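# Slide out the plain box's tray; keep the other shut

## Task

Move the inner tray of the slide box that has no band so that it sticks out of its sleeve by several centimetres, and leave it resting there without help. A shorter extension earns only partial credit, and the farther out the tray ends up, the better. The banded slide box must finish close to its starting spot with its tray still closed, or the attempt fails. Anything that stays in place only because the robot is holding it at the end does not count.

## Robot and tools

ROBOT. There are two six-joint arms, left_arm and right_arm, and each has a two-finger parallel gripper. The root of left_arm sits at (-0.028, +0.322, 0) m with quat_wxyz (+0.998, 0, 0, -0.063). The root of right_arm sits at (+0.015, -0.262, 0) m with quat_wxyz (+0.995, 0, 0, +0.099). Joint ranges in rad, from base to hand: waist -2.880..2.880, shoulder 0.000..3.142, elbow 0.000..3.019, wrist pitch -1.693..1.571, wrist yaw -1.571..1.571, wrist roll -2.094..2.094. Any mounting plates and the metal frame behind the arms are fixed obstacles. A "too close" message counts a plate and its side of the frame as part of that arm.

FRAMES. All reported poses use one scene frame. Its origin is on the tabletop midway between the arms, +z is up, +x points forward over the table, and left_arm is on the +y side. The arm names do not tell you which side of an image an arm appears on. Each gripper has its own axes: the fingers extend along its +z and close along its y. end_effector_position is the point between the finger pads, roughly 1 cm short of the fingertips.

execute_actions(actions). actions is a list of actions. Each action is a table of up to 15 rows, and each row is one control step of 1/30 s, so one action lasts 0.5 s. If a table has fewer than 15 rows, its final row repeats for the remaining steps. A row is a single flat list of 14 numbers, each in [-1, 1], covering both arms even when only one moves: left dx, dy, dz, rx, ry, rz, opening, then the same seven for right. dx..rz are an offset, not a pose. They are expressed in that gripper's own axes and measured from the gripper pose at the start of the action. For the first action in a call, that start is the last pose a result reported. Rows do not add up: each is measured from the same start. Scale: 1.0 equals 0.6 m for dx/dy/dz (so 0.01 is 6 mm) and 180 degrees for rotation. rx, ry, rz form one rotation vector. opening is absolute: +1 is fully open (0.094 m) and -1 is closed. An empty list only returns the state and images.

CLIPPING AND SAG. At every step the commanded pose is limited to within 70 mm and 16 degrees of the measured pose, and position wins over orientation when both cannot be met. After an action the arm travels at most to its last clipped pose, so a large offset has to be finished over later actions. Arms often stop a centimetre or more short, usually too low, and repeated zero offsets can let them drift down. To keep an arm still, send the correcting offset in the first call of a reply and zeros in later calls, aiming a little higher if it still hangs low.

move(target, speed, blocking). target is one 14-number row in the layout above. Its offsets count from the pose in the latest result that showed one, and each gripper travels a straight line toward it. speed is the top path speed in m/s, 0.002 to 0.5 (default 0.25); turning is capped at twice that value in rad/s. Paths take 0.5 to 10 s and finish together; longer ones are cut off at 10 s. Openings are sent when the move begins. Moves do not avoid obstacles or the other arm, and hands can lag, wander or overshoot the speed, most of all near full reach. Faster moves strike harder, and aiming beyond a contact presses harder. With blocking=false you get a result after 0.5 s while motion continues. Poll with wait(0); execute_actions and new moves are refused until a result shows the move ended, or you call stop. The result adds a "move:" line giving the ending (done, off_target, moving, held, fault) and the limits that acted, plus each hand's distance to its target. limits=paced means the sent pose was clipped. limits=held means some steps were blocked, after which the arm can suddenly go fast. If only one arm is named, the other finished normally.

wait(seconds): 0 to 10 s. Both arms keep their last command, and a wait ends early if a running move finishes. stop(): brakes a running move, which needs some distance, more when fast; the fingers keep moving. zoom_image(camera, region): camera is cam_high, cam_low, cam_left_wrist or cam_right_wrist; region is [x0, y0, x1, y1] in pixels of that camera's latest image, with (0, 0) at the top-left and at most 504 by 504. read_manual(section): returns only licence text ("licences"). finished_scene(scene): the integer number of the scene you are ending. It cannot be undone, and the result shows success. The goal must still hold after the robot settles. Replying with no tool call ends the run.

RESULTS. The state line lists, for each arm, end_effector_position in m and end_effector_quat_wxyz in the scene frame; at long reach the printed values can differ from reality. "Hand target" lines show where the controller is currently driving each gripper. grip_measured is the finger opening on the command scale, and the last Joint positions value is the opening in metres; each reading may be off by about 1 mm. To grasp, command about 0.03 below grip_measured, or less for a lighter hold; pads push with roughly 50-62 N. "pose unreachable" means a clearance check changed or blocked that arm's command. Joint torques are total drive outputs with offsets and noise, and they are nonzero even with no load. MOTOR HOT appears from 85 °C; at 100 °C an OVER-TEMPERATURE FAULT makes that arm go limp and fall. FAULT lines mark an arm stop.

CAMERAS. Images arrive in this order: cam_high, cam_low, cam_left_wrist, cam_right_wrist, each 504x504. cam_high is a pinhole camera near (1.03, 0.14, 1.14) looking down over the table. cam_low is near (0.84, -0.99, 0.07) and gives a low view from the -y side. The wrist cameras are fisheye and follow their hands. Calibration can be off by a few degrees and millimetres.

AVOID. Knocking anything off the table fails the task. Arms colliding or pressing on each other can end the scene. Dropped objects, slips, slams, hard impacts and heavy pushing all count against you. Random tugs or shoves may disturb held or loose items. An arm blocked by an object keeps pushing until it receives a new command. The simulation keeps running during your replies, with the last command held.

Each tool is called after ">>>" as a command line: name --argument value for each argument, lists and objects as JSON in quotes; but a table of rows of numbers goes row by row, as --pt "numbers of a row", without its own name.

## Session

>>> execute_actions --actions '[]'

Scene clock: 0.00 s.
left_arm: end_effector_position=(+0.2705, +0.5772, +0.3391) grip_measured=+1.000 end_effector_quat_wxyz=(+0.045, -0.183, +0.867, +0.461) | right_arm: end_effector_position=(+0.5122, -0.8052, +0.2241) grip_measured=+1.000 end_effector_quat_wxyz=(+0.639, +0.634, +0.137, -0.413)
Joint positions: left_arm=[ 0.479  1.147  1.156 -1.246 -0.922  0.104  0.094] | right_arm=[-0.802  2.239  1.593  1.235  1.281  0.213  0.094]
Joint velocities: left_arm=[ 0.005 -0.005 -0.002 -0.012  0.022 -0.051  0.   ] | right_arm=[-0.015 -0.015  0.002 -0.017  0.022  0.022  0.   ]
Joint torques (N m, as the arm reports them, + toward a larger angle): no reading
Motor temperatures (°C, as the motors report them): left_arm=[23 24 23 21 24 23] | right_arm=[24 23 21 20 20 24]
Hand target (left_arm): +0.275, +0.579, +0.347; +0.053, -0.187, +0.865, +0.462
Hand target (right_arm): +0.515, -0.807, +0.227; +0.642, +0.634, +0.132, -0.411

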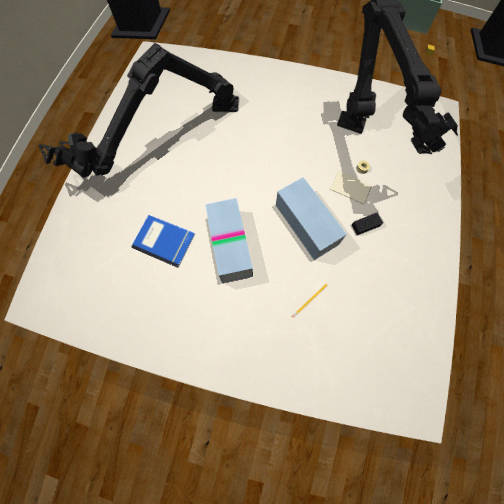

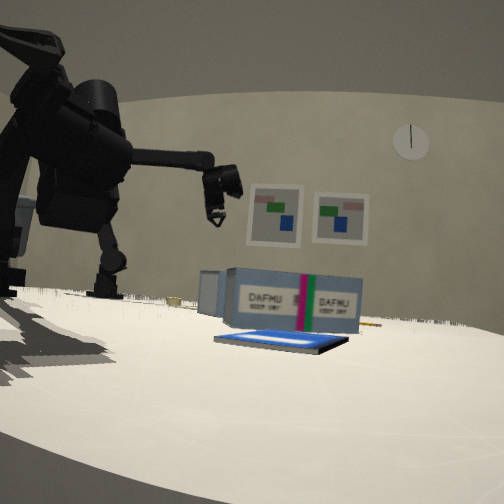

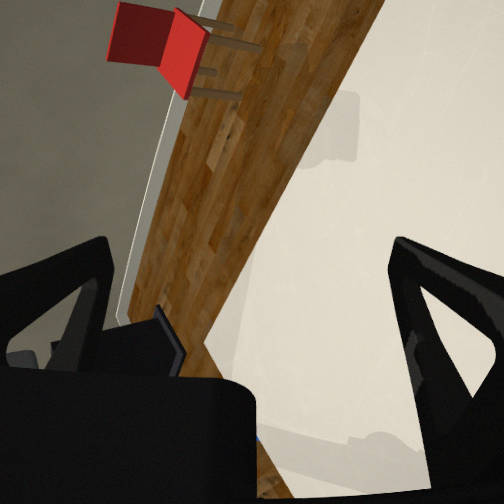

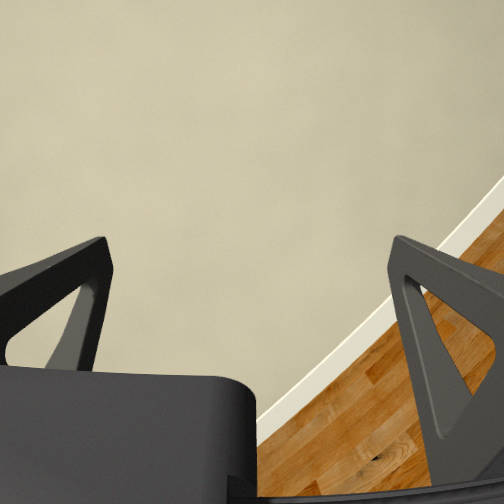

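>>> zoom_image --camera "cam_high" --region '[190, 150, 400, 300]'

>>> zoom_image --camera "cam_low" --region '[180, 250, 380, 350]'

Region (190, 150, 400, 300) of cam_high's 504x504 image, scaled by 2.400, with more detail than that image has; it fills the top 360 rows of this view, and the rest is white.

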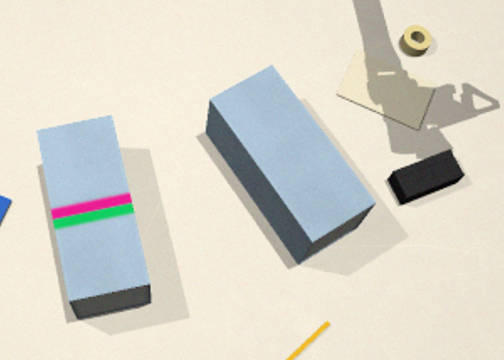

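Region (180, 250, 380, 350) of cam_low's 504x504 image, scaled by 2.520, with more detail than that image has.

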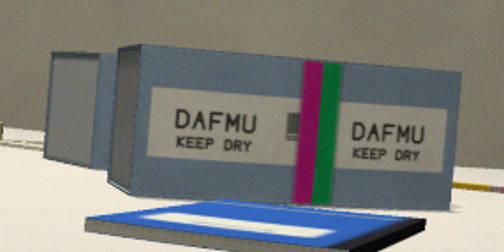

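>>> move --target '[-0.1905,-0.644,-0.395,0.272,0.145,-0.109,0.6,-0.48,-0.1185,-0.798,-0.545,0.346,-0.219,-1]' --speed 0.3

Scene clock: 5.37 s.
left_arm: end_effector_position=(+0.5217, +0.2309, +0.1928) grip_measured=+0.602 end_effector_quat_wxyz=(-0.013, -0.379, +0.925, +0.011) | right_arm: end_effector_position=(+0.4342, -0.2542, +0.2603) grip_measured=-0.985 end_effector_quat_wxyz=(+0.558, +0.000, +0.830, -0.009)
Joint positions: left_arm=[-0.039  1.833  1.727 -1.498 -0.005 -0.941  0.075] | right_arm=[-0.156  0.856  0.57  -0.101  0.054  0.006  0.001]
Joint velocities: left_arm=[-0.005 -0.005  0.007  0.002 -0.037 -0.081 -0.001] | right_arm=[-0.005 -0.005  0.012  0.002  0.037  0.022  0.001]
Joint torques (N m, as the arm reports them, + toward a larger angle): left_arm=[ -0.84 -14.49  14.48   0.93  -0.15  -0.01] | right_arm=[ 0.28 -4.3  13.47  1.07 -0.06 -0.19]
Motor temperatures (°C, as the motors report them): left_arm=[23 24 26 21 24 23] | right_arm=[24 24 23 20 20 24]
Hand target (left_arm): +0.540, +0.221, +0.201; +0.006, -0.381, +0.925, -0.002
Hand target (right_arm): +0.441, -0.252, +0.287; +0.573, -0.008, +0.820, -0.011
Off the commanded pose (left_arm): 0.021 m, 2 deg.
Off the commanded pose (right_arm): 0.043 m, 2 deg.
move: off_target (left_arm, right_arm)
camera_calibration (this result's frames):
cam_left_wrist: T_world_to_cam=[[0.701646, -0.711197, -0.0434932, -0.192126], [-0.547242, -0.576973, 0.606323, 0.30359], [-0.45631, -0.401623, -0.794028, 0.609918], [0, 0, 0, 1]] pos_world=[0.579253, 0.283481, 0.291862]
cam_right_wrist: T_world_to_cam=[[-0.0123076, -0.999918, 0.00359683, -0.245013], [-0.843909, 0.00845775, -0.53642, 0.509816], [0.536346, -0.00963742, -0.843943, 0.106098], [0, 0, 0, 1]] pos_world=[0.370318, -0.248282, 0.363898]

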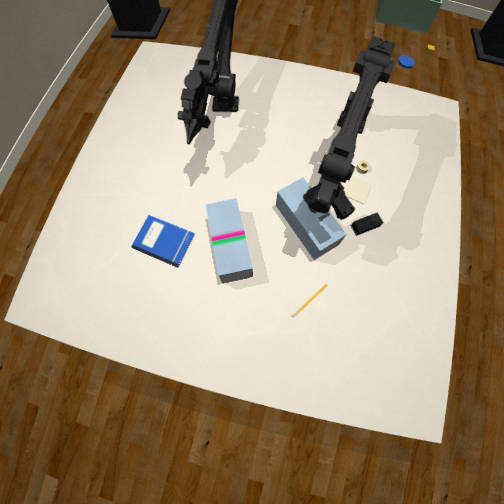

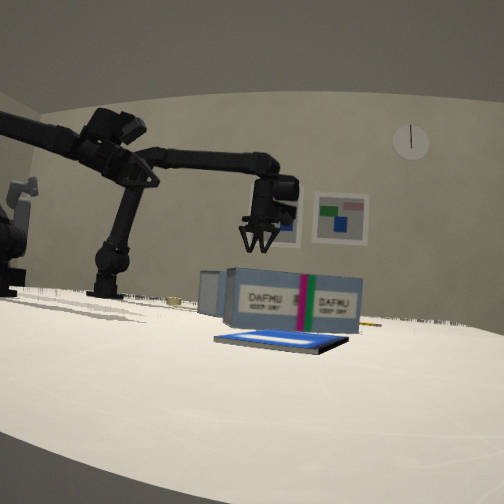

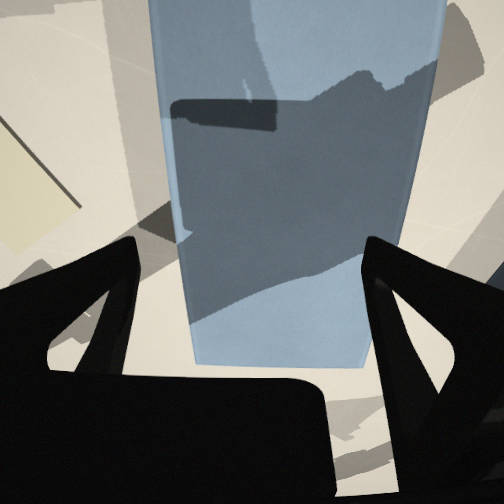

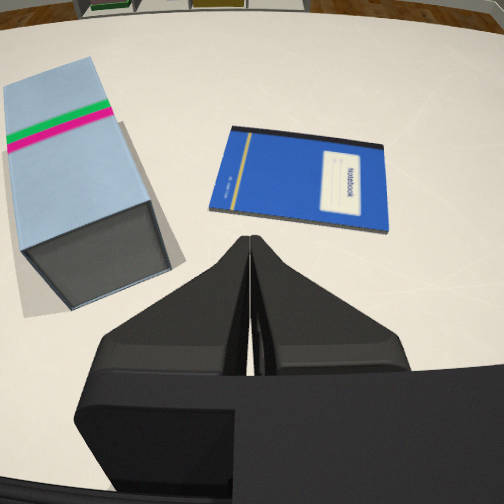

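>>> move --target '[0,-0.038,0.08,0,0,0,0.6,0.2225,0.473,-0.061,-0.232,-0.01,-0.094,-1]' --speed 0.25

Scene clock: 7.53 s.
left_arm: end_effector_position=(+0.5363, +0.2240, +0.1634) grip_measured=+0.602 end_effector_quat_wxyz=(-0.004, -0.379, +0.925, +0.005) | right_arm: end_effector_position=(+0.3498, +0.0236, +0.1388) grip_measured=-0.985 end_effector_quat_wxyz=(+0.516, -0.316, +0.771, +0.200)
Joint positions: left_arm=[-0.046  1.871  1.706 -1.417 -0.005 -0.95   0.075] | right_arm=[ 0.481  1.197  0.399  0.399 -0.075 -0.051  0.001]
Joint velocities: left_arm=[-0.005 -0.024  0.002 -0.007 -0.051 -0.022  0.001] | right_arm=[ 0.015 -0.015 -0.022  0.012  0.022 -0.081 -0.001]
Joint torques (N m, as the arm reports them, + toward a larger angle): left_arm=[ -1.12 -14.42   9.15   1.13  -0.24  -0.01] | right_arm=[ 0.05 -6.15  8.13  2.62 -0.1  -0.2 ]
Motor temperatures (°C, as the motors report them): left_arm=[23 25 26 21 24 23] | right_arm=[24 24 23 20 20 24]
Hand target (left_arm): +0.536, +0.216, +0.145; -0.012, -0.379, +0.925, +0.011
Hand target (right_arm): +0.354, +0.028, +0.148; +0.529, -0.321, +0.759, +0.201
Off the commanded pose (left_arm): 0.021 m, 1 deg.
Off the commanded pose (right_arm): 0.010 m, 2 deg.
move: off_target (left_arm)
camera_calibration (this result's frames):
cam_left_wrist: T_world_to_cam=[[0.703205, -0.710514, -0.0259252, -0.212386], [-0.559521, -0.575527, 0.59641, 0.333309], [-0.438678, -0.404892, -0.802261, 0.583147], [0, 0, 0, 1]] pos_world=[0.591658, 0.277037, 0.263541]
cam_right_wrist: T_world_to_cam=[[0.692502, -0.721384, 0.00685009, -0.221325], [-0.610787, -0.591333, -0.526559, 0.302341], [0.383902, 0.360459, -0.850111, 0.0969194], [0, 0, 0, 1]] pos_world=[0.300727, -0.015812, 0.243109]

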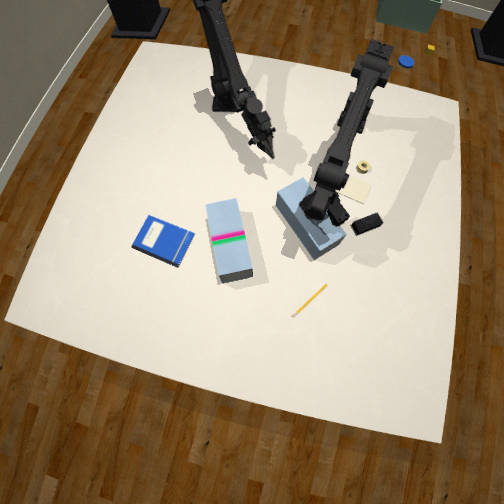

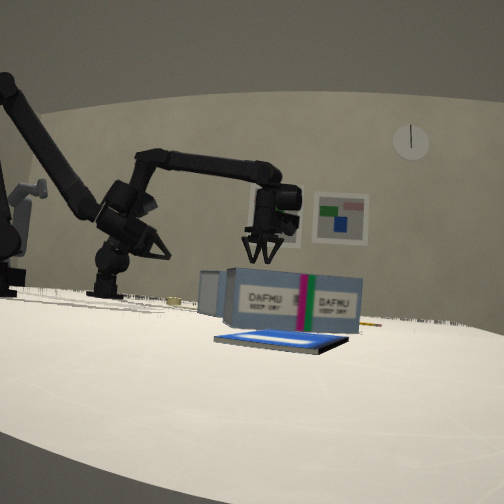

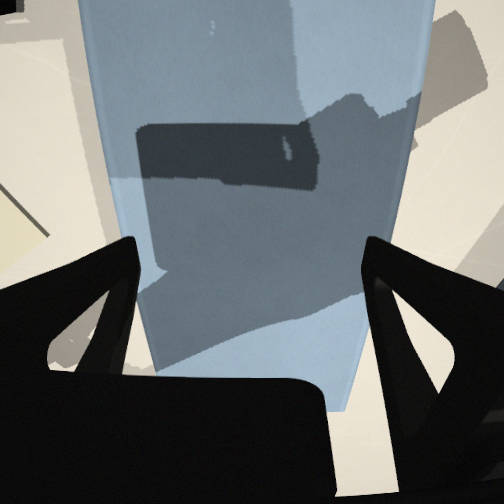

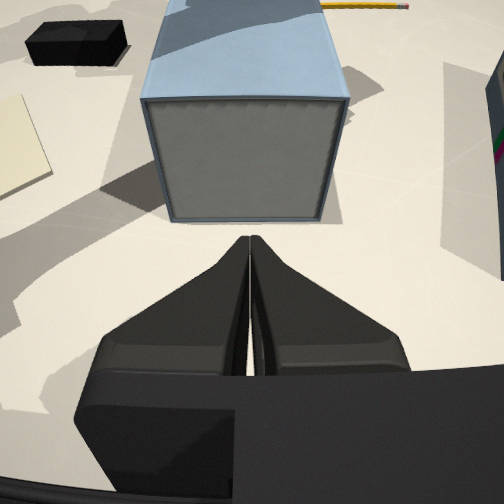

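>>> move --target '[0,-0.008,0.095,0,0,0,0.35,0.13,0.005,0.055,0,-0.01,0,-1]' --speed 0.08

Scene clock: 9.40 s.
left_arm: end_effector_position=(+0.5403, +0.2232, +0.1302) grip_measured=+0.352 end_effector_quat_wxyz=(+0.010, -0.380, +0.925, -0.003) | right_arm: end_effector_position=(+0.3515, +0.0245, +0.0534) grip_measured=-0.985 end_effector_quat_wxyz=(+0.523, -0.315, +0.766, +0.201)
Joint positions: left_arm=[-0.046  1.88   1.63  -1.301 -0.005 -0.951  0.064] | right_arm=[ 0.481  1.586  0.33   0.875 -0.072 -0.052  0.001]
Joint velocities: left_arm=[-0.015  0.005 -0.017  0.002 -0.022 -0.022 -0.002] | right_arm=[-0.015 -0.005 -0.007  0.042  0.037 -0.037  0.001]
Joint torques (N m, as the arm reports them, + toward a larger angle): left_arm=[ -0.03 -14.39   8.79   1.12  -0.25   0.08] | right_arm=[ 0.59 -8.    3.9   2.55  0.08 -0.01]
Motor temperatures (°C, as the motors report them): left_arm=[23 25 27 21 24 23] | right_arm=[24 24 23 20 20 24]
Hand target (left_arm): +0.538, +0.221, +0.107; -0.004, -0.379, +0.925, +0.005
Hand target (right_arm): +0.349, +0.026, +0.054; +0.528, -0.313, +0.763, +0.205
Off the commanded pose (left_arm): 0.024 m, 2 deg.
Off the commanded pose (right_arm): 0.003 m, 1 deg.
move: off_target (left_arm)
camera_calibration (this result's frames):
cam_left_wrist: T_world_to_cam=[[0.703877, -0.710322, -0.000212468, -0.220305], [-0.577429, -0.572364, 0.582215, 0.36569], [-0.413682, -0.409685, -0.813035, 0.546917], [0, 0, 0, 1]] pos_world=[0.592478, 0.276884, 0.231705]
cam_right_wrist: T_world_to_cam=[[0.691056, -0.722732, 0.00995126, -0.220915], [-0.603857, -0.584848, -0.541582, 0.257092], [0.397239, 0.368254, -0.840589, 0.0179438], [0, 0, 0, 1]] pos_world=[0.300783, -0.0159105, 0.156518]

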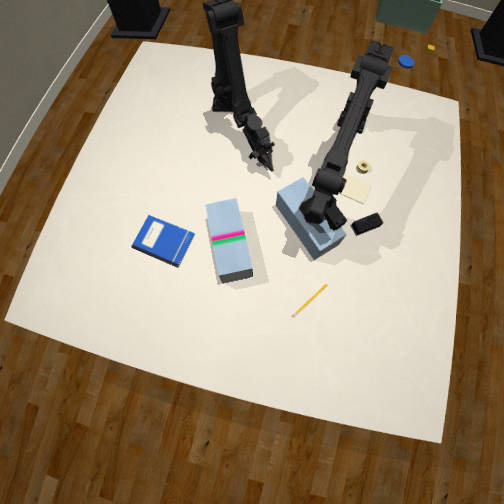

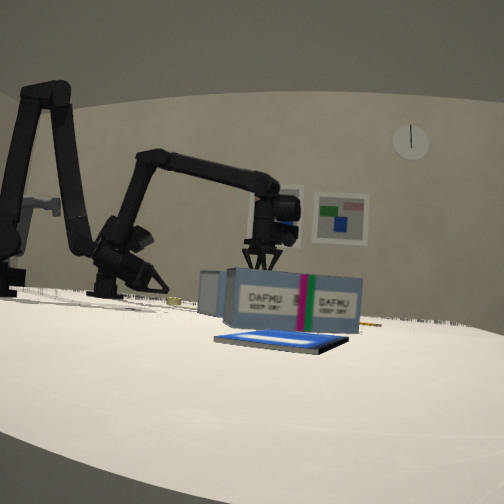

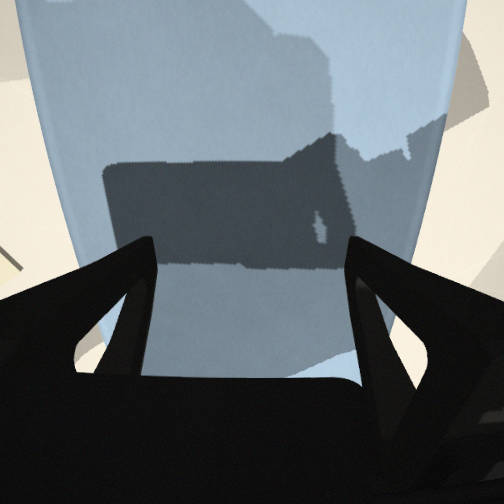

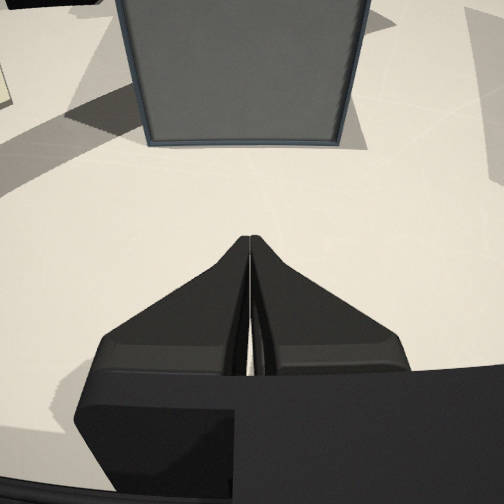

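>>> move --target '[0,0,0.08,0,0,0,0.35,-0.04,0.006,0.10,0,0,0,-1]' --speed 0.08

Scene clock: 10.60 s.
left_arm: end_effector_position=(+0.5398, +0.2233, +0.1303) grip_measured=+0.352 end_effector_quat_wxyz=(+0.029, -0.379, +0.925, -0.016) | right_arm: end_effector_position=(+0.3905, +0.0645, +0.0570) grip_measured=-0.985 end_effector_quat_wxyz=(+0.528, -0.316, +0.763, +0.199)
Joint positions: left_arm=[-0.046  1.849  1.584 -1.238 -0.005 -0.951  0.064] | right_arm=[ 0.502  1.667  0.479  0.816 -0.049 -0.052  0.001]
Joint velocities: left_arm=[-0.005 -0.005  0.002 -0.007  0.007  0.022  0.001] | right_arm=[ 0.015 -0.005  0.017  0.007  0.051 -0.007 -0.   ]
Joint torques (N m, as the arm reports them, + toward a larger angle): left_arm=[  0.43 -12.14   7.29   2.53  -0.24   0.13] | right_arm=[ 0.56 -9.33  6.67  1.08  0.08  0.03]
Motor temperatures (°C, as the motors report them): left_arm=[23 25 27 21 24 23] | right_arm=[24 24 23 20 20 24]
Hand target (left_arm): +0.538, +0.224, +0.084; +0.010, -0.380, +0.925, -0.003
Hand target (right_arm): +0.395, +0.072, +0.055; +0.524, -0.315, +0.766, +0.201
Off the commanded pose (left_arm): 0.048 m, 3 deg.
Off the commanded pose (right_arm): 0.010 m, 1 deg.
move: off_target (left_arm)
camera_calibration (this result's frames):
cam_left_wrist: T_world_to_cam=[[0.703003, -0.71017, 0.0380192, -0.224475], [-0.603824, -0.567777, 0.559487, 0.381632], [-0.375744, -0.416278, -0.827967, 0.529739], [0, 0, 0, 1]] pos_world=[0.587291, 0.277785, 0.233623]
cam_right_wrist: T_world_to_cam=[[0.690681, -0.722907, 0.0191362, -0.219386], [-0.597359, -0.585244, -0.548318, 0.303907], [0.407582, 0.367281, -0.836051, -0.0134867], [0, 0, 0, 1]] pos_world=[0.338564, 0.0242176, 0.15956]

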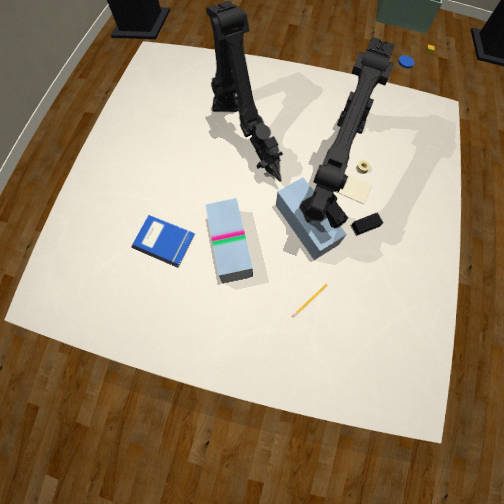

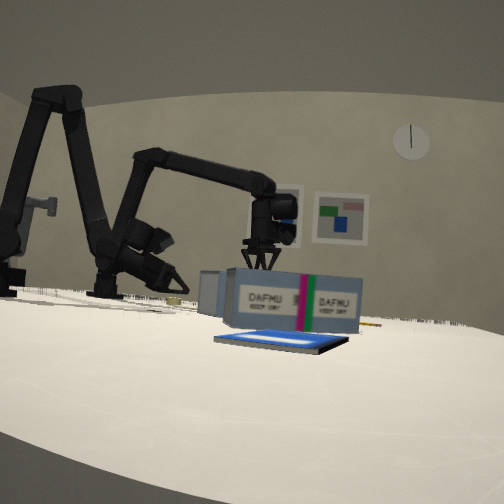

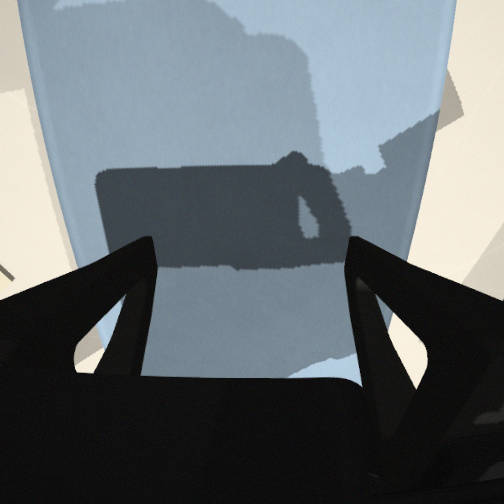

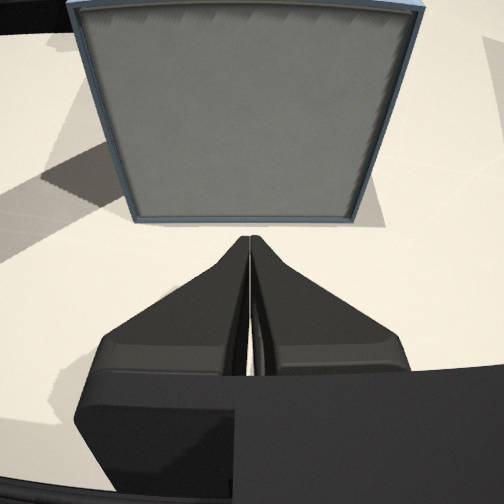

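>>> move --target '[0,0,0.08,0,0,0,0.35,-0.042,0.008,0.115,0,0,0,-1]' --speed 0.04

Scene clock: 12.80 s.
left_arm: end_effector_position=(+0.5457, +0.2236, +0.1321) grip_measured=+0.352 end_effector_quat_wxyz=(+0.058, -0.379, +0.923, -0.029) | right_arm: end_effector_position=(+0.4326, +0.1062, +0.0586) grip_measured=-0.985 end_effector_quat_wxyz=(+0.531, -0.316, +0.762, +0.195)
Joint positions: left_arm=[-0.046  1.825  1.55  -1.167 -0.012 -0.951  0.064] | right_arm=[ 0.518  1.757  0.643  0.746 -0.026 -0.052  0.001]
Joint velocities: left_arm=[-0.015 -0.005  0.002 -0.007  0.007 -0.022  0.001] | right_arm=[ 0.005  0.005  0.012 -0.007  0.007  0.066  0.001]
Joint torques (N m, as the arm reports them, + toward a larger angle): left_arm=[  0.15 -11.65   7.18   2.11   0.03   0.13] | right_arm=[  0.7  -10.76   8.38   1.    -0.01   0.02]
Motor temperatures (°C, as the motors report them): left_arm=[23 25 27 21 24 23] | right_arm=[24 24 23 20 20 24]
Hand target (left_arm): +0.540, +0.224, +0.084; +0.029, -0.379, +0.925, -0.016
Hand target (right_arm): +0.439, +0.119, +0.057; +0.528, -0.316, +0.763, +0.199
Off the commanded pose (left_arm): 0.050 m, 4 deg.
Off the commanded pose (right_arm): 0.015 m, 1 deg.
move: off_target (left_arm, right_arm)
camera_calibration (this result's frames):
cam_left_wrist: T_world_to_cam=[[0.699741, -0.709459, 0.0838489, -0.232904], [-0.63706, -0.566563, 0.522649, 0.407089], [-0.323292, -0.419136, -0.848415, 0.508292], [0, 0, 0, 1]] pos_world=[0.586639, 0.278449, 0.238006]
cam_right_wrist: T_world_to_cam=[[0.686352, -0.726745, 0.0276267, -0.216564], [-0.595972, -0.583807, -0.551349, 0.353755], [0.416819, 0.361955, -0.833817, -0.0482135], [0, 0, 0, 1]] pos_world=[0.379563, 0.0665893, 0.160824]

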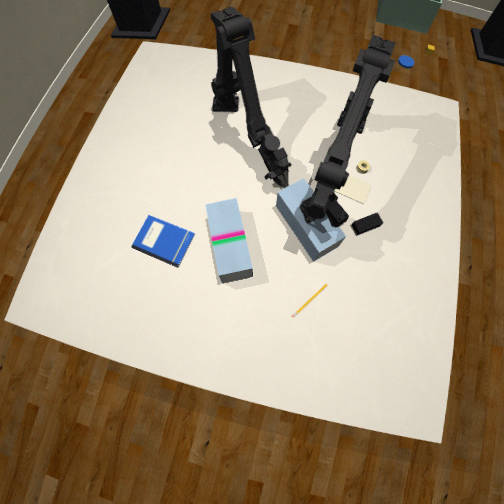

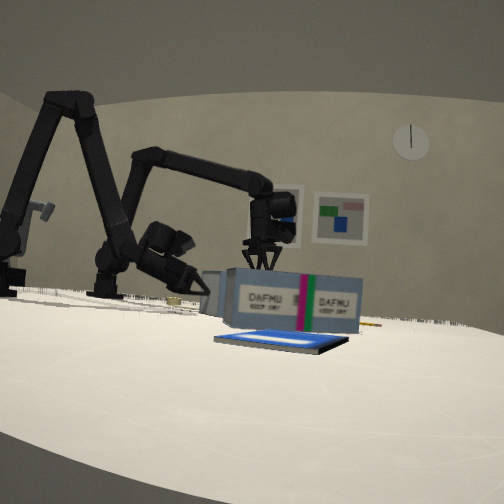

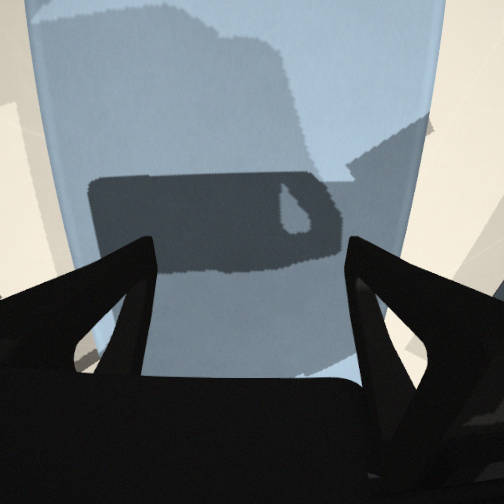

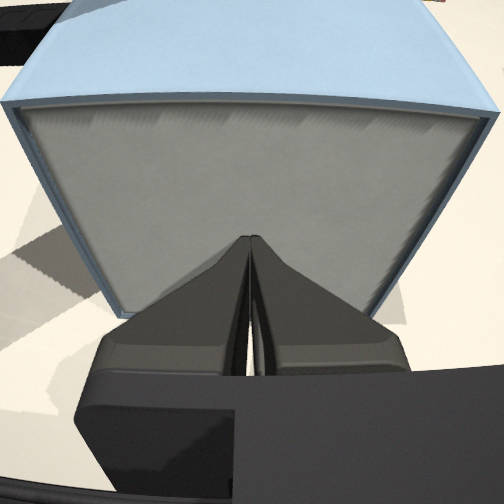

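>>> move --target '[0,0,0.09,-0.02,0.018,0,0.35,-0.033,0.005,0.092,0,0,0,-1]' --speed 0.03

Scene clock: 15.13 s.
left_arm: end_effector_position=(+0.5532, +0.2332, +0.1317) grip_measured=+0.352 end_effector_quat_wxyz=(+0.063, -0.383, +0.921, -0.026) | right_arm: end_effector_position=(+0.4623, +0.1295, +0.0594) grip_measured=-0.985 end_effector_quat_wxyz=(+0.532, -0.313, +0.764, +0.189)
Joint positions: left_arm=[-0.031  1.837  1.565 -1.164 -0.021 -0.944  0.064] | right_arm=[ 0.518  1.813  0.752  0.69  -0.014 -0.052  0.001]
Joint velocities: left_arm=[-0.015 -0.005  0.002 -0.002  0.066 -0.037 -0.   ] | right_arm=[ 0.005 -0.015 -0.007  0.007 -0.037  0.007  0.001]
Joint torques (N m, as the arm reports them, + toward a larger angle): left_arm=[ -0.6  -10.36   9.9    0.79   0.45   0.1 ] | right_arm=[  1.02 -11.24  10.14   0.95  -0.01  -0.01]
Motor temperatures (°C, as the motors report them): left_arm=[23 25 27 21 24 23] | right_arm=[24 24 24 20 20 24]
Hand target (left_arm): +0.549, +0.224, +0.080; +0.020, -0.380, +0.925, -0.011
Hand target (right_arm): +0.472, +0.148, +0.059; +0.531, -0.316, +0.762, +0.194
Off the commanded pose (left_arm): 0.054 m, 5 deg.
Off the commanded pose (right_arm): 0.022 m, 1 deg.
move: off_target (left_arm, right_arm)
camera_calibration (this result's frames):
cam_left_wrist: T_world_to_cam=[[0.70617, -0.703148, 0.0831088, -0.236231], [-0.635221, -0.577312, 0.513035, 0.420213], [-0.31276, -0.415082, -0.854335, 0.508393], [0, 0, 0, 1]] pos_world=[0.592753, 0.287514, 0.238386]
cam_right_wrist: T_world_to_cam=[[0.678017, -0.734346, 0.0320876, -0.215496], [-0.601888, -0.579719, -0.549233, 0.387556], [0.421928, 0.353076, -0.835053, -0.0695296], [0, 0, 0, 1]] pos_world=[0.408712, 0.0909743, 0.161712]

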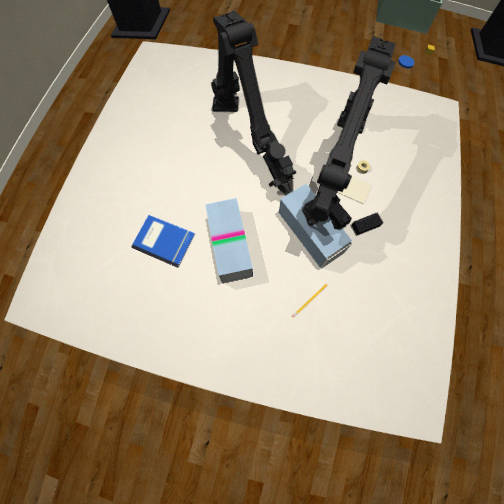

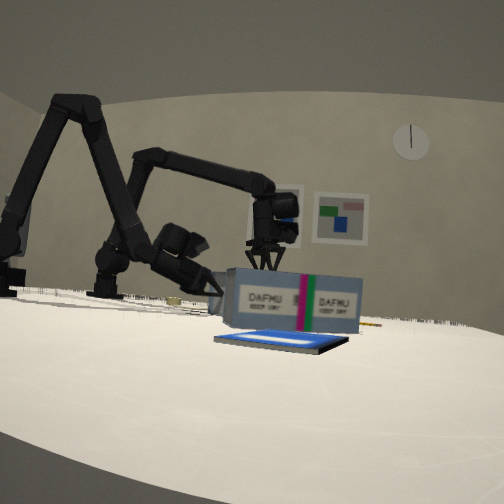

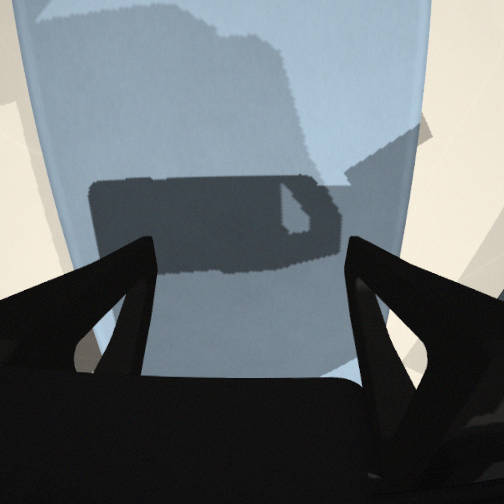

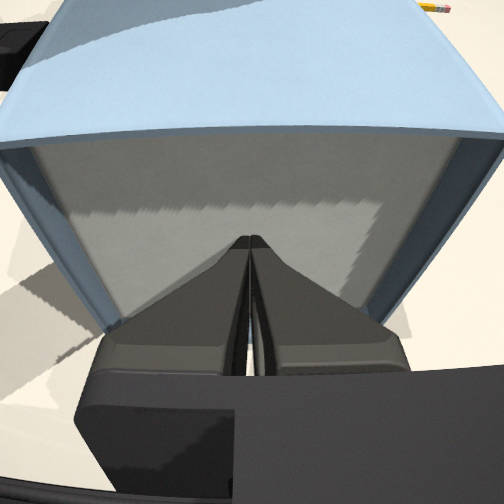

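>>> move --target '[0.04,0,0.09,-0.02,0.018,0,0.35,-0.04,0.012,0.11,-0.005,0,0,-1]' --speed 0.03

>>> zoom_image --camera "cam_high" --region '[250, 160, 400, 300]'

Scene clock: 17.87 s.
left_arm: end_effector_position=(+0.5575, +0.2346, +0.1330) grip_measured=+0.352 end_effector_quat_wxyz=(+0.073, -0.384, +0.920, -0.026) | right_arm: end_effector_position=(+0.4994, +0.1613, +0.0600) grip_measured=-0.985 end_effector_quat_wxyz=(+0.530, -0.313, +0.765, +0.188)
Joint positions: left_arm=[-0.03   1.836  1.565 -1.147 -0.032 -0.944  0.064] | right_arm=[ 0.518  1.887  0.899  0.613 -0.012 -0.052  0.001]
Joint velocities: left_arm=[-0.005 -0.005 -0.002 -0.007 -0.007 -0.037  0.001] | right_arm=[-0.005 -0.015  0.017 -0.012 -0.081  0.037  0.   ]
Joint torques (N m, as the arm reports them, + toward a larger angle): left_arm=[ -2.3  -11.27   7.19   0.99   0.33  -0.13] | right_arm=[  1.18 -13.02  10.78   1.    -0.14  -0.01]
Motor temperatures (°C, as the motors report them): left_arm=[23 26 27 21 24 23] | right_arm=[24 24 24 20 20 24]
Hand target (left_arm): +0.541, +0.218, +0.079; +0.025, -0.385, +0.923, -0.007
Hand target (right_arm): +0.507, +0.182, +0.059; +0.530, -0.317, +0.762, +0.195
Off the commanded pose (left_arm): 0.062 m, 6 deg.
Off the commanded pose (right_arm): 0.023 m, 1 deg.
move: off_target (left_arm, right_arm)
camera_calibration (this result's frames):
cam_left_wrist: T_world_to_cam=[[0.705824, -0.702467, 0.0913955, -0.239489], [-0.643881, -0.582396, 0.496218, 0.43138], [-0.295348, -0.40909, -0.863374, 0.50152], [0, 0, 0, 1]] pos_world=[0.594918, 0.288168, 0.240829]
cam_right_wrist: T_world_to_cam=[[0.676818, -0.735426, 0.0326402, -0.216544], [-0.604716, -0.580716, -0.545058, 0.430014], [0.419805, 0.349167, -0.837763, -0.0940485], [0, 0, 0, 1]] pos_world=[0.446079, 0.123302, 0.16266]

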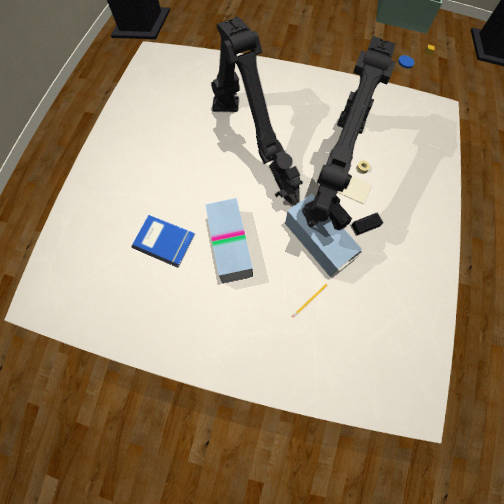

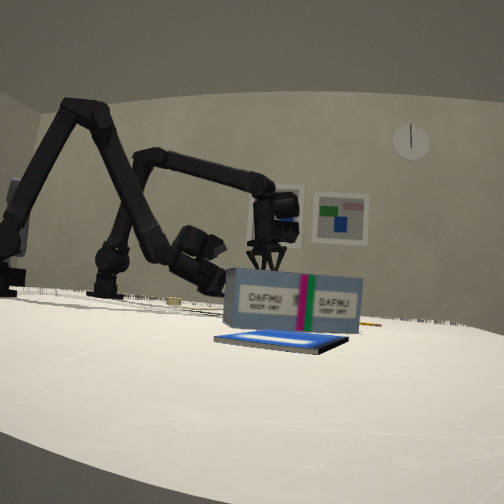

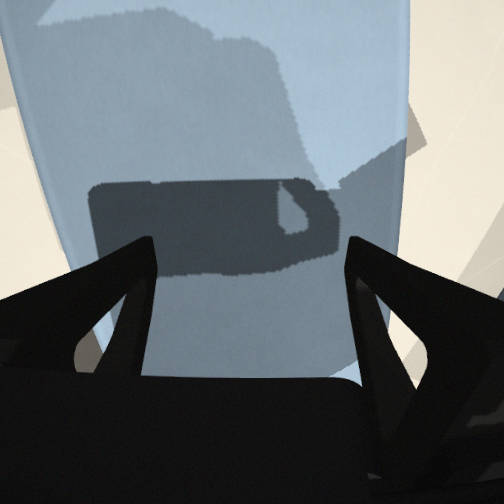

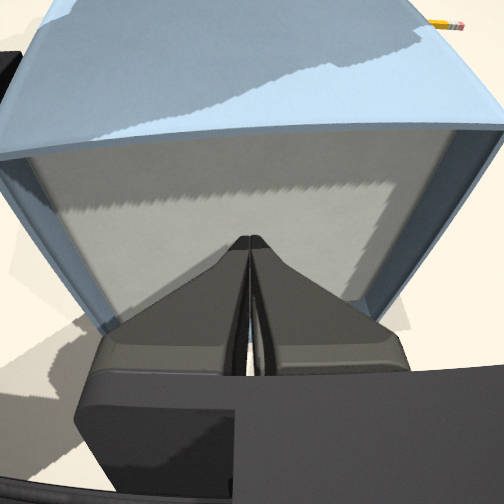

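Region (250, 160, 400, 300) of cam_high's 504x504 image, scaled by 3.360, with more detail than that image has; it fills the top 470 rows of this view, and the rest is white.

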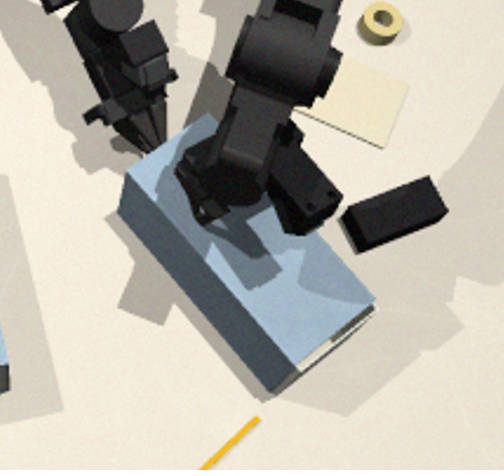

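>>> move --target '[0,0,-0.09,0,0.054,0.462,0.35,0.04,0,-0.11,0,0,0,-1]' --speed 0.3

Scene clock: 21.30 s.
left_arm: end_effector_position=(+0.5355, +0.2316, +0.1822) grip_measured=+0.352 end_effector_quat_wxyz=(-0.001, +0.322, +0.947, -0.004) | right_arm: end_effector_position=(+0.4457, +0.1153, +0.0516) grip_measured=-0.985 end_effector_quat_wxyz=(+0.518, -0.316, +0.772, +0.185)
Joint positions: left_arm=[-0.03   1.853  1.729 -1.451  0.006  0.5    0.064] | right_arm=[ 0.518  1.783  0.698  0.681 -0.015 -0.052  0.001]
Joint velocities: left_arm=[-0.015 -0.005 -0.012 -0.002 -0.022 -0.066 -0.001] | right_arm=[ 0.005 -0.005  0.007 -0.002  0.007 -0.037 -0.001]
Joint torques (N m, as the arm reports them, + toward a larger angle): left_arm=[  0.83 -14.38  14.62  -0.28  -0.21   0.25] | right_arm=[ -0.65 -14.66   5.06   2.6   -0.12  -0.08]
Motor temperatures (°C, as the motors report them): left_arm=[23 26 28 21 24 23] | right_arm=[24 24 24 20 20 24]
Hand target (left_arm): +0.549, +0.234, +0.186; +0.002, +0.326, +0.945, -0.002
Hand target (right_arm): +0.448, +0.113, +0.061; +0.530, -0.313, +0.765, +0.188
Off the commanded pose (left_arm): 0.014 m, 1 deg.
Off the commanded pose (right_arm): 0.011 m, 2 deg.
move: off_target (left_arm, right_arm)
camera_calibration (this result's frames):
cam_left_wrist: T_world_to_cam=[[-0.607775, -0.794086, -0.00608659, 0.5119], [-0.64045, 0.485625, 0.594973, 0.123803], [-0.469504, 0.365508, -0.803723, 0.439287], [0, 0, 0, 1]] pos_world=[0.596656, 0.185808, 0.282522]
cam_right_wrist: T_world_to_cam=[[0.679606, -0.732938, 0.0306192, -0.2152], [-0.615121, -0.592112, -0.520605, 0.370878], [0.399701, 0.334972, -0.853248, -0.0510733], [0, 0, 0, 1]] pos_world=[0.3948, 0.0789808, 0.156092]

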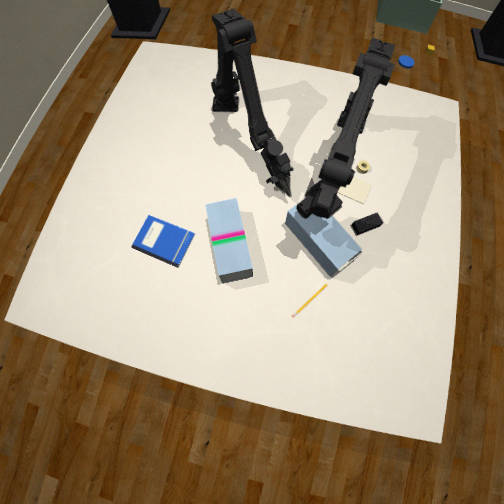

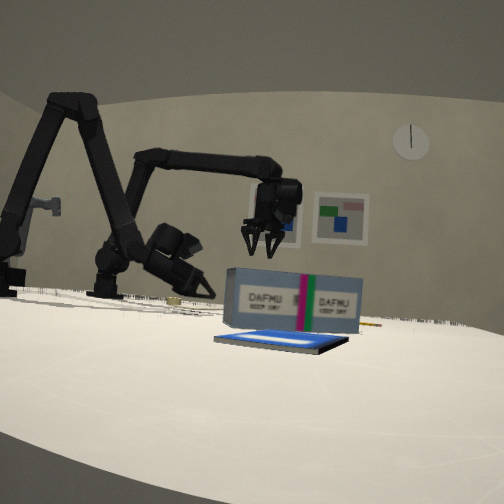

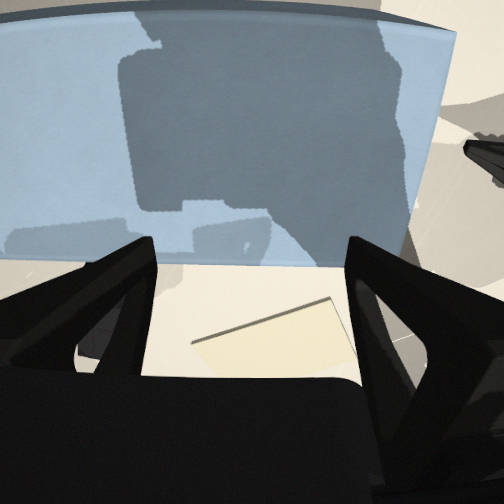

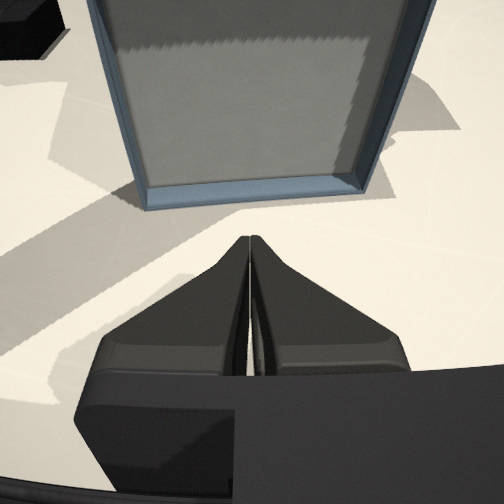

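>>> move --target '[-0.05,0.33,-0.01,0,0,0,-1,-0.015,0,-0.01,0,0,0,-1]' --speed 0.25

Scene clock: 22.63 s.
left_arm: end_effector_position=(+0.6691, +0.3707, +0.1814) grip_measured=-0.989 end_effector_quat_wxyz=(+0.010, +0.315, +0.949, +0.001) | right_arm: end_effector_position=(+0.4461, +0.1156, +0.0620) grip_measured=-0.985 end_effector_quat_wxyz=(+0.523, -0.315, +0.770, +0.187)
Joint positions: left_arm=[ 0.198  2.26   2.386 -1.677  0.006  0.713  0.001] | right_arm=[ 0.518  1.758  0.698  0.667 -0.015 -0.052  0.001]
Joint velocities: left_arm=[ 0.005 -0.024  0.022 -0.002 -0.051 -0.022 -0.   ] | right_arm=[-0.005  0.005  0.007 -0.022 -0.051 -0.007 -0.   ]
Joint torques (N m, as the arm reports them, + toward a larger angle): left_arm=[  0.41 -19.8   14.62  -0.23  -0.17   0.23] | right_arm=[ -0.05 -14.26   5.36   1.05   0.01  -0.06]
Motor temperatures (°C, as the motors report them): left_arm=[23 26 29 21 24 23] | right_arm=[24 25 24 20 20 24]
Hand target (left_arm): +0.677, +0.373, +0.186; +0.016, +0.322, +0.947, +0.004
Hand target (right_arm): +0.444, +0.114, +0.062; +0.519, -0.316, +0.772, +0.185
Off the commanded pose (left_arm): 0.012 m, 2 deg.
Off the commanded pose (right_arm): 0.002 m, 1 deg.
joint sent to its limit (left arm) — the command would take joint 4 (wrist pitch) past its lower limit, so that joint was sent only as far as its limit.
move: off_target (left_arm)
camera_calibration (this result's frames):
cam_left_wrist: T_world_to_cam=[[-0.595868, -0.802799, -0.0213318, 0.701526], [-0.66184, 0.475852, 0.579252, 0.16314], [-0.454872, 0.359276, -0.814869, 0.445045], [0, 0, 0, 1]] pos_world=[0.728429, 0.325659, 0.283119]
cam_right_wrist: T_world_to_cam=[[0.679358, -0.733153, 0.0309548, -0.215421], [-0.61089, -0.58843, -0.529683, 0.37498], [0.406554, 0.340935, -0.847631, -0.0464922], [0, 0, 0, 1]] pos_world=[0.394321, 0.0785636, 0.165881]

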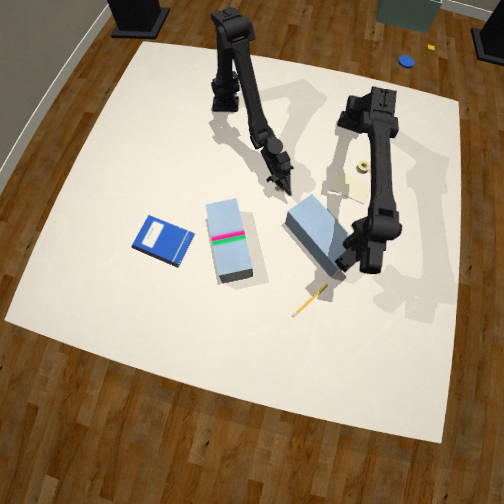

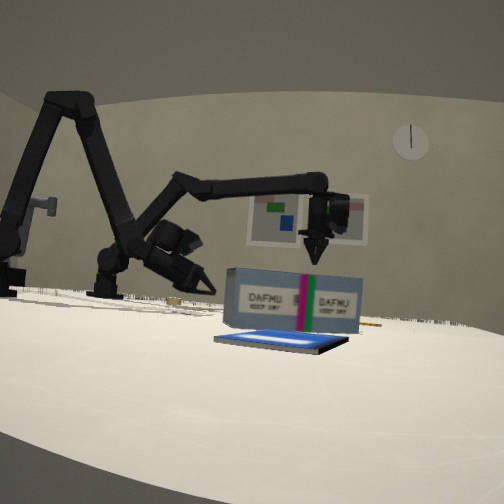

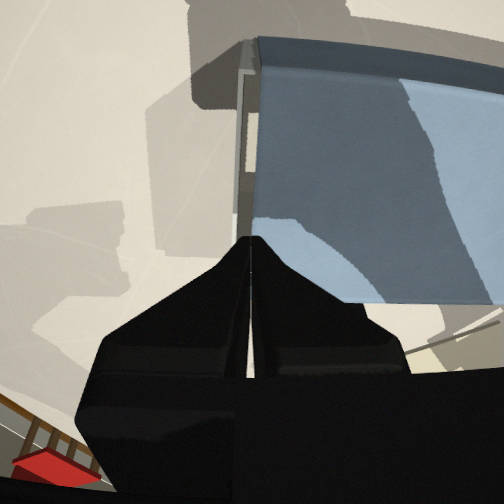

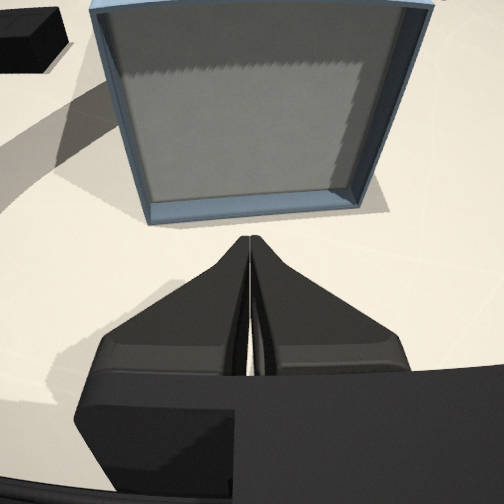

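>>> zoom_image --camera "cam_left_wrist" --region '[190, 60, 310, 260]'

Region (190, 60, 310, 260) of cam_left_wrist's 504x504 image, scaled by 2.520, with more detail than that image has; it fills the left 302 columns of this view, and the rest is white.

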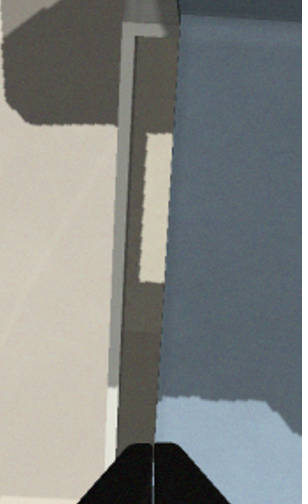

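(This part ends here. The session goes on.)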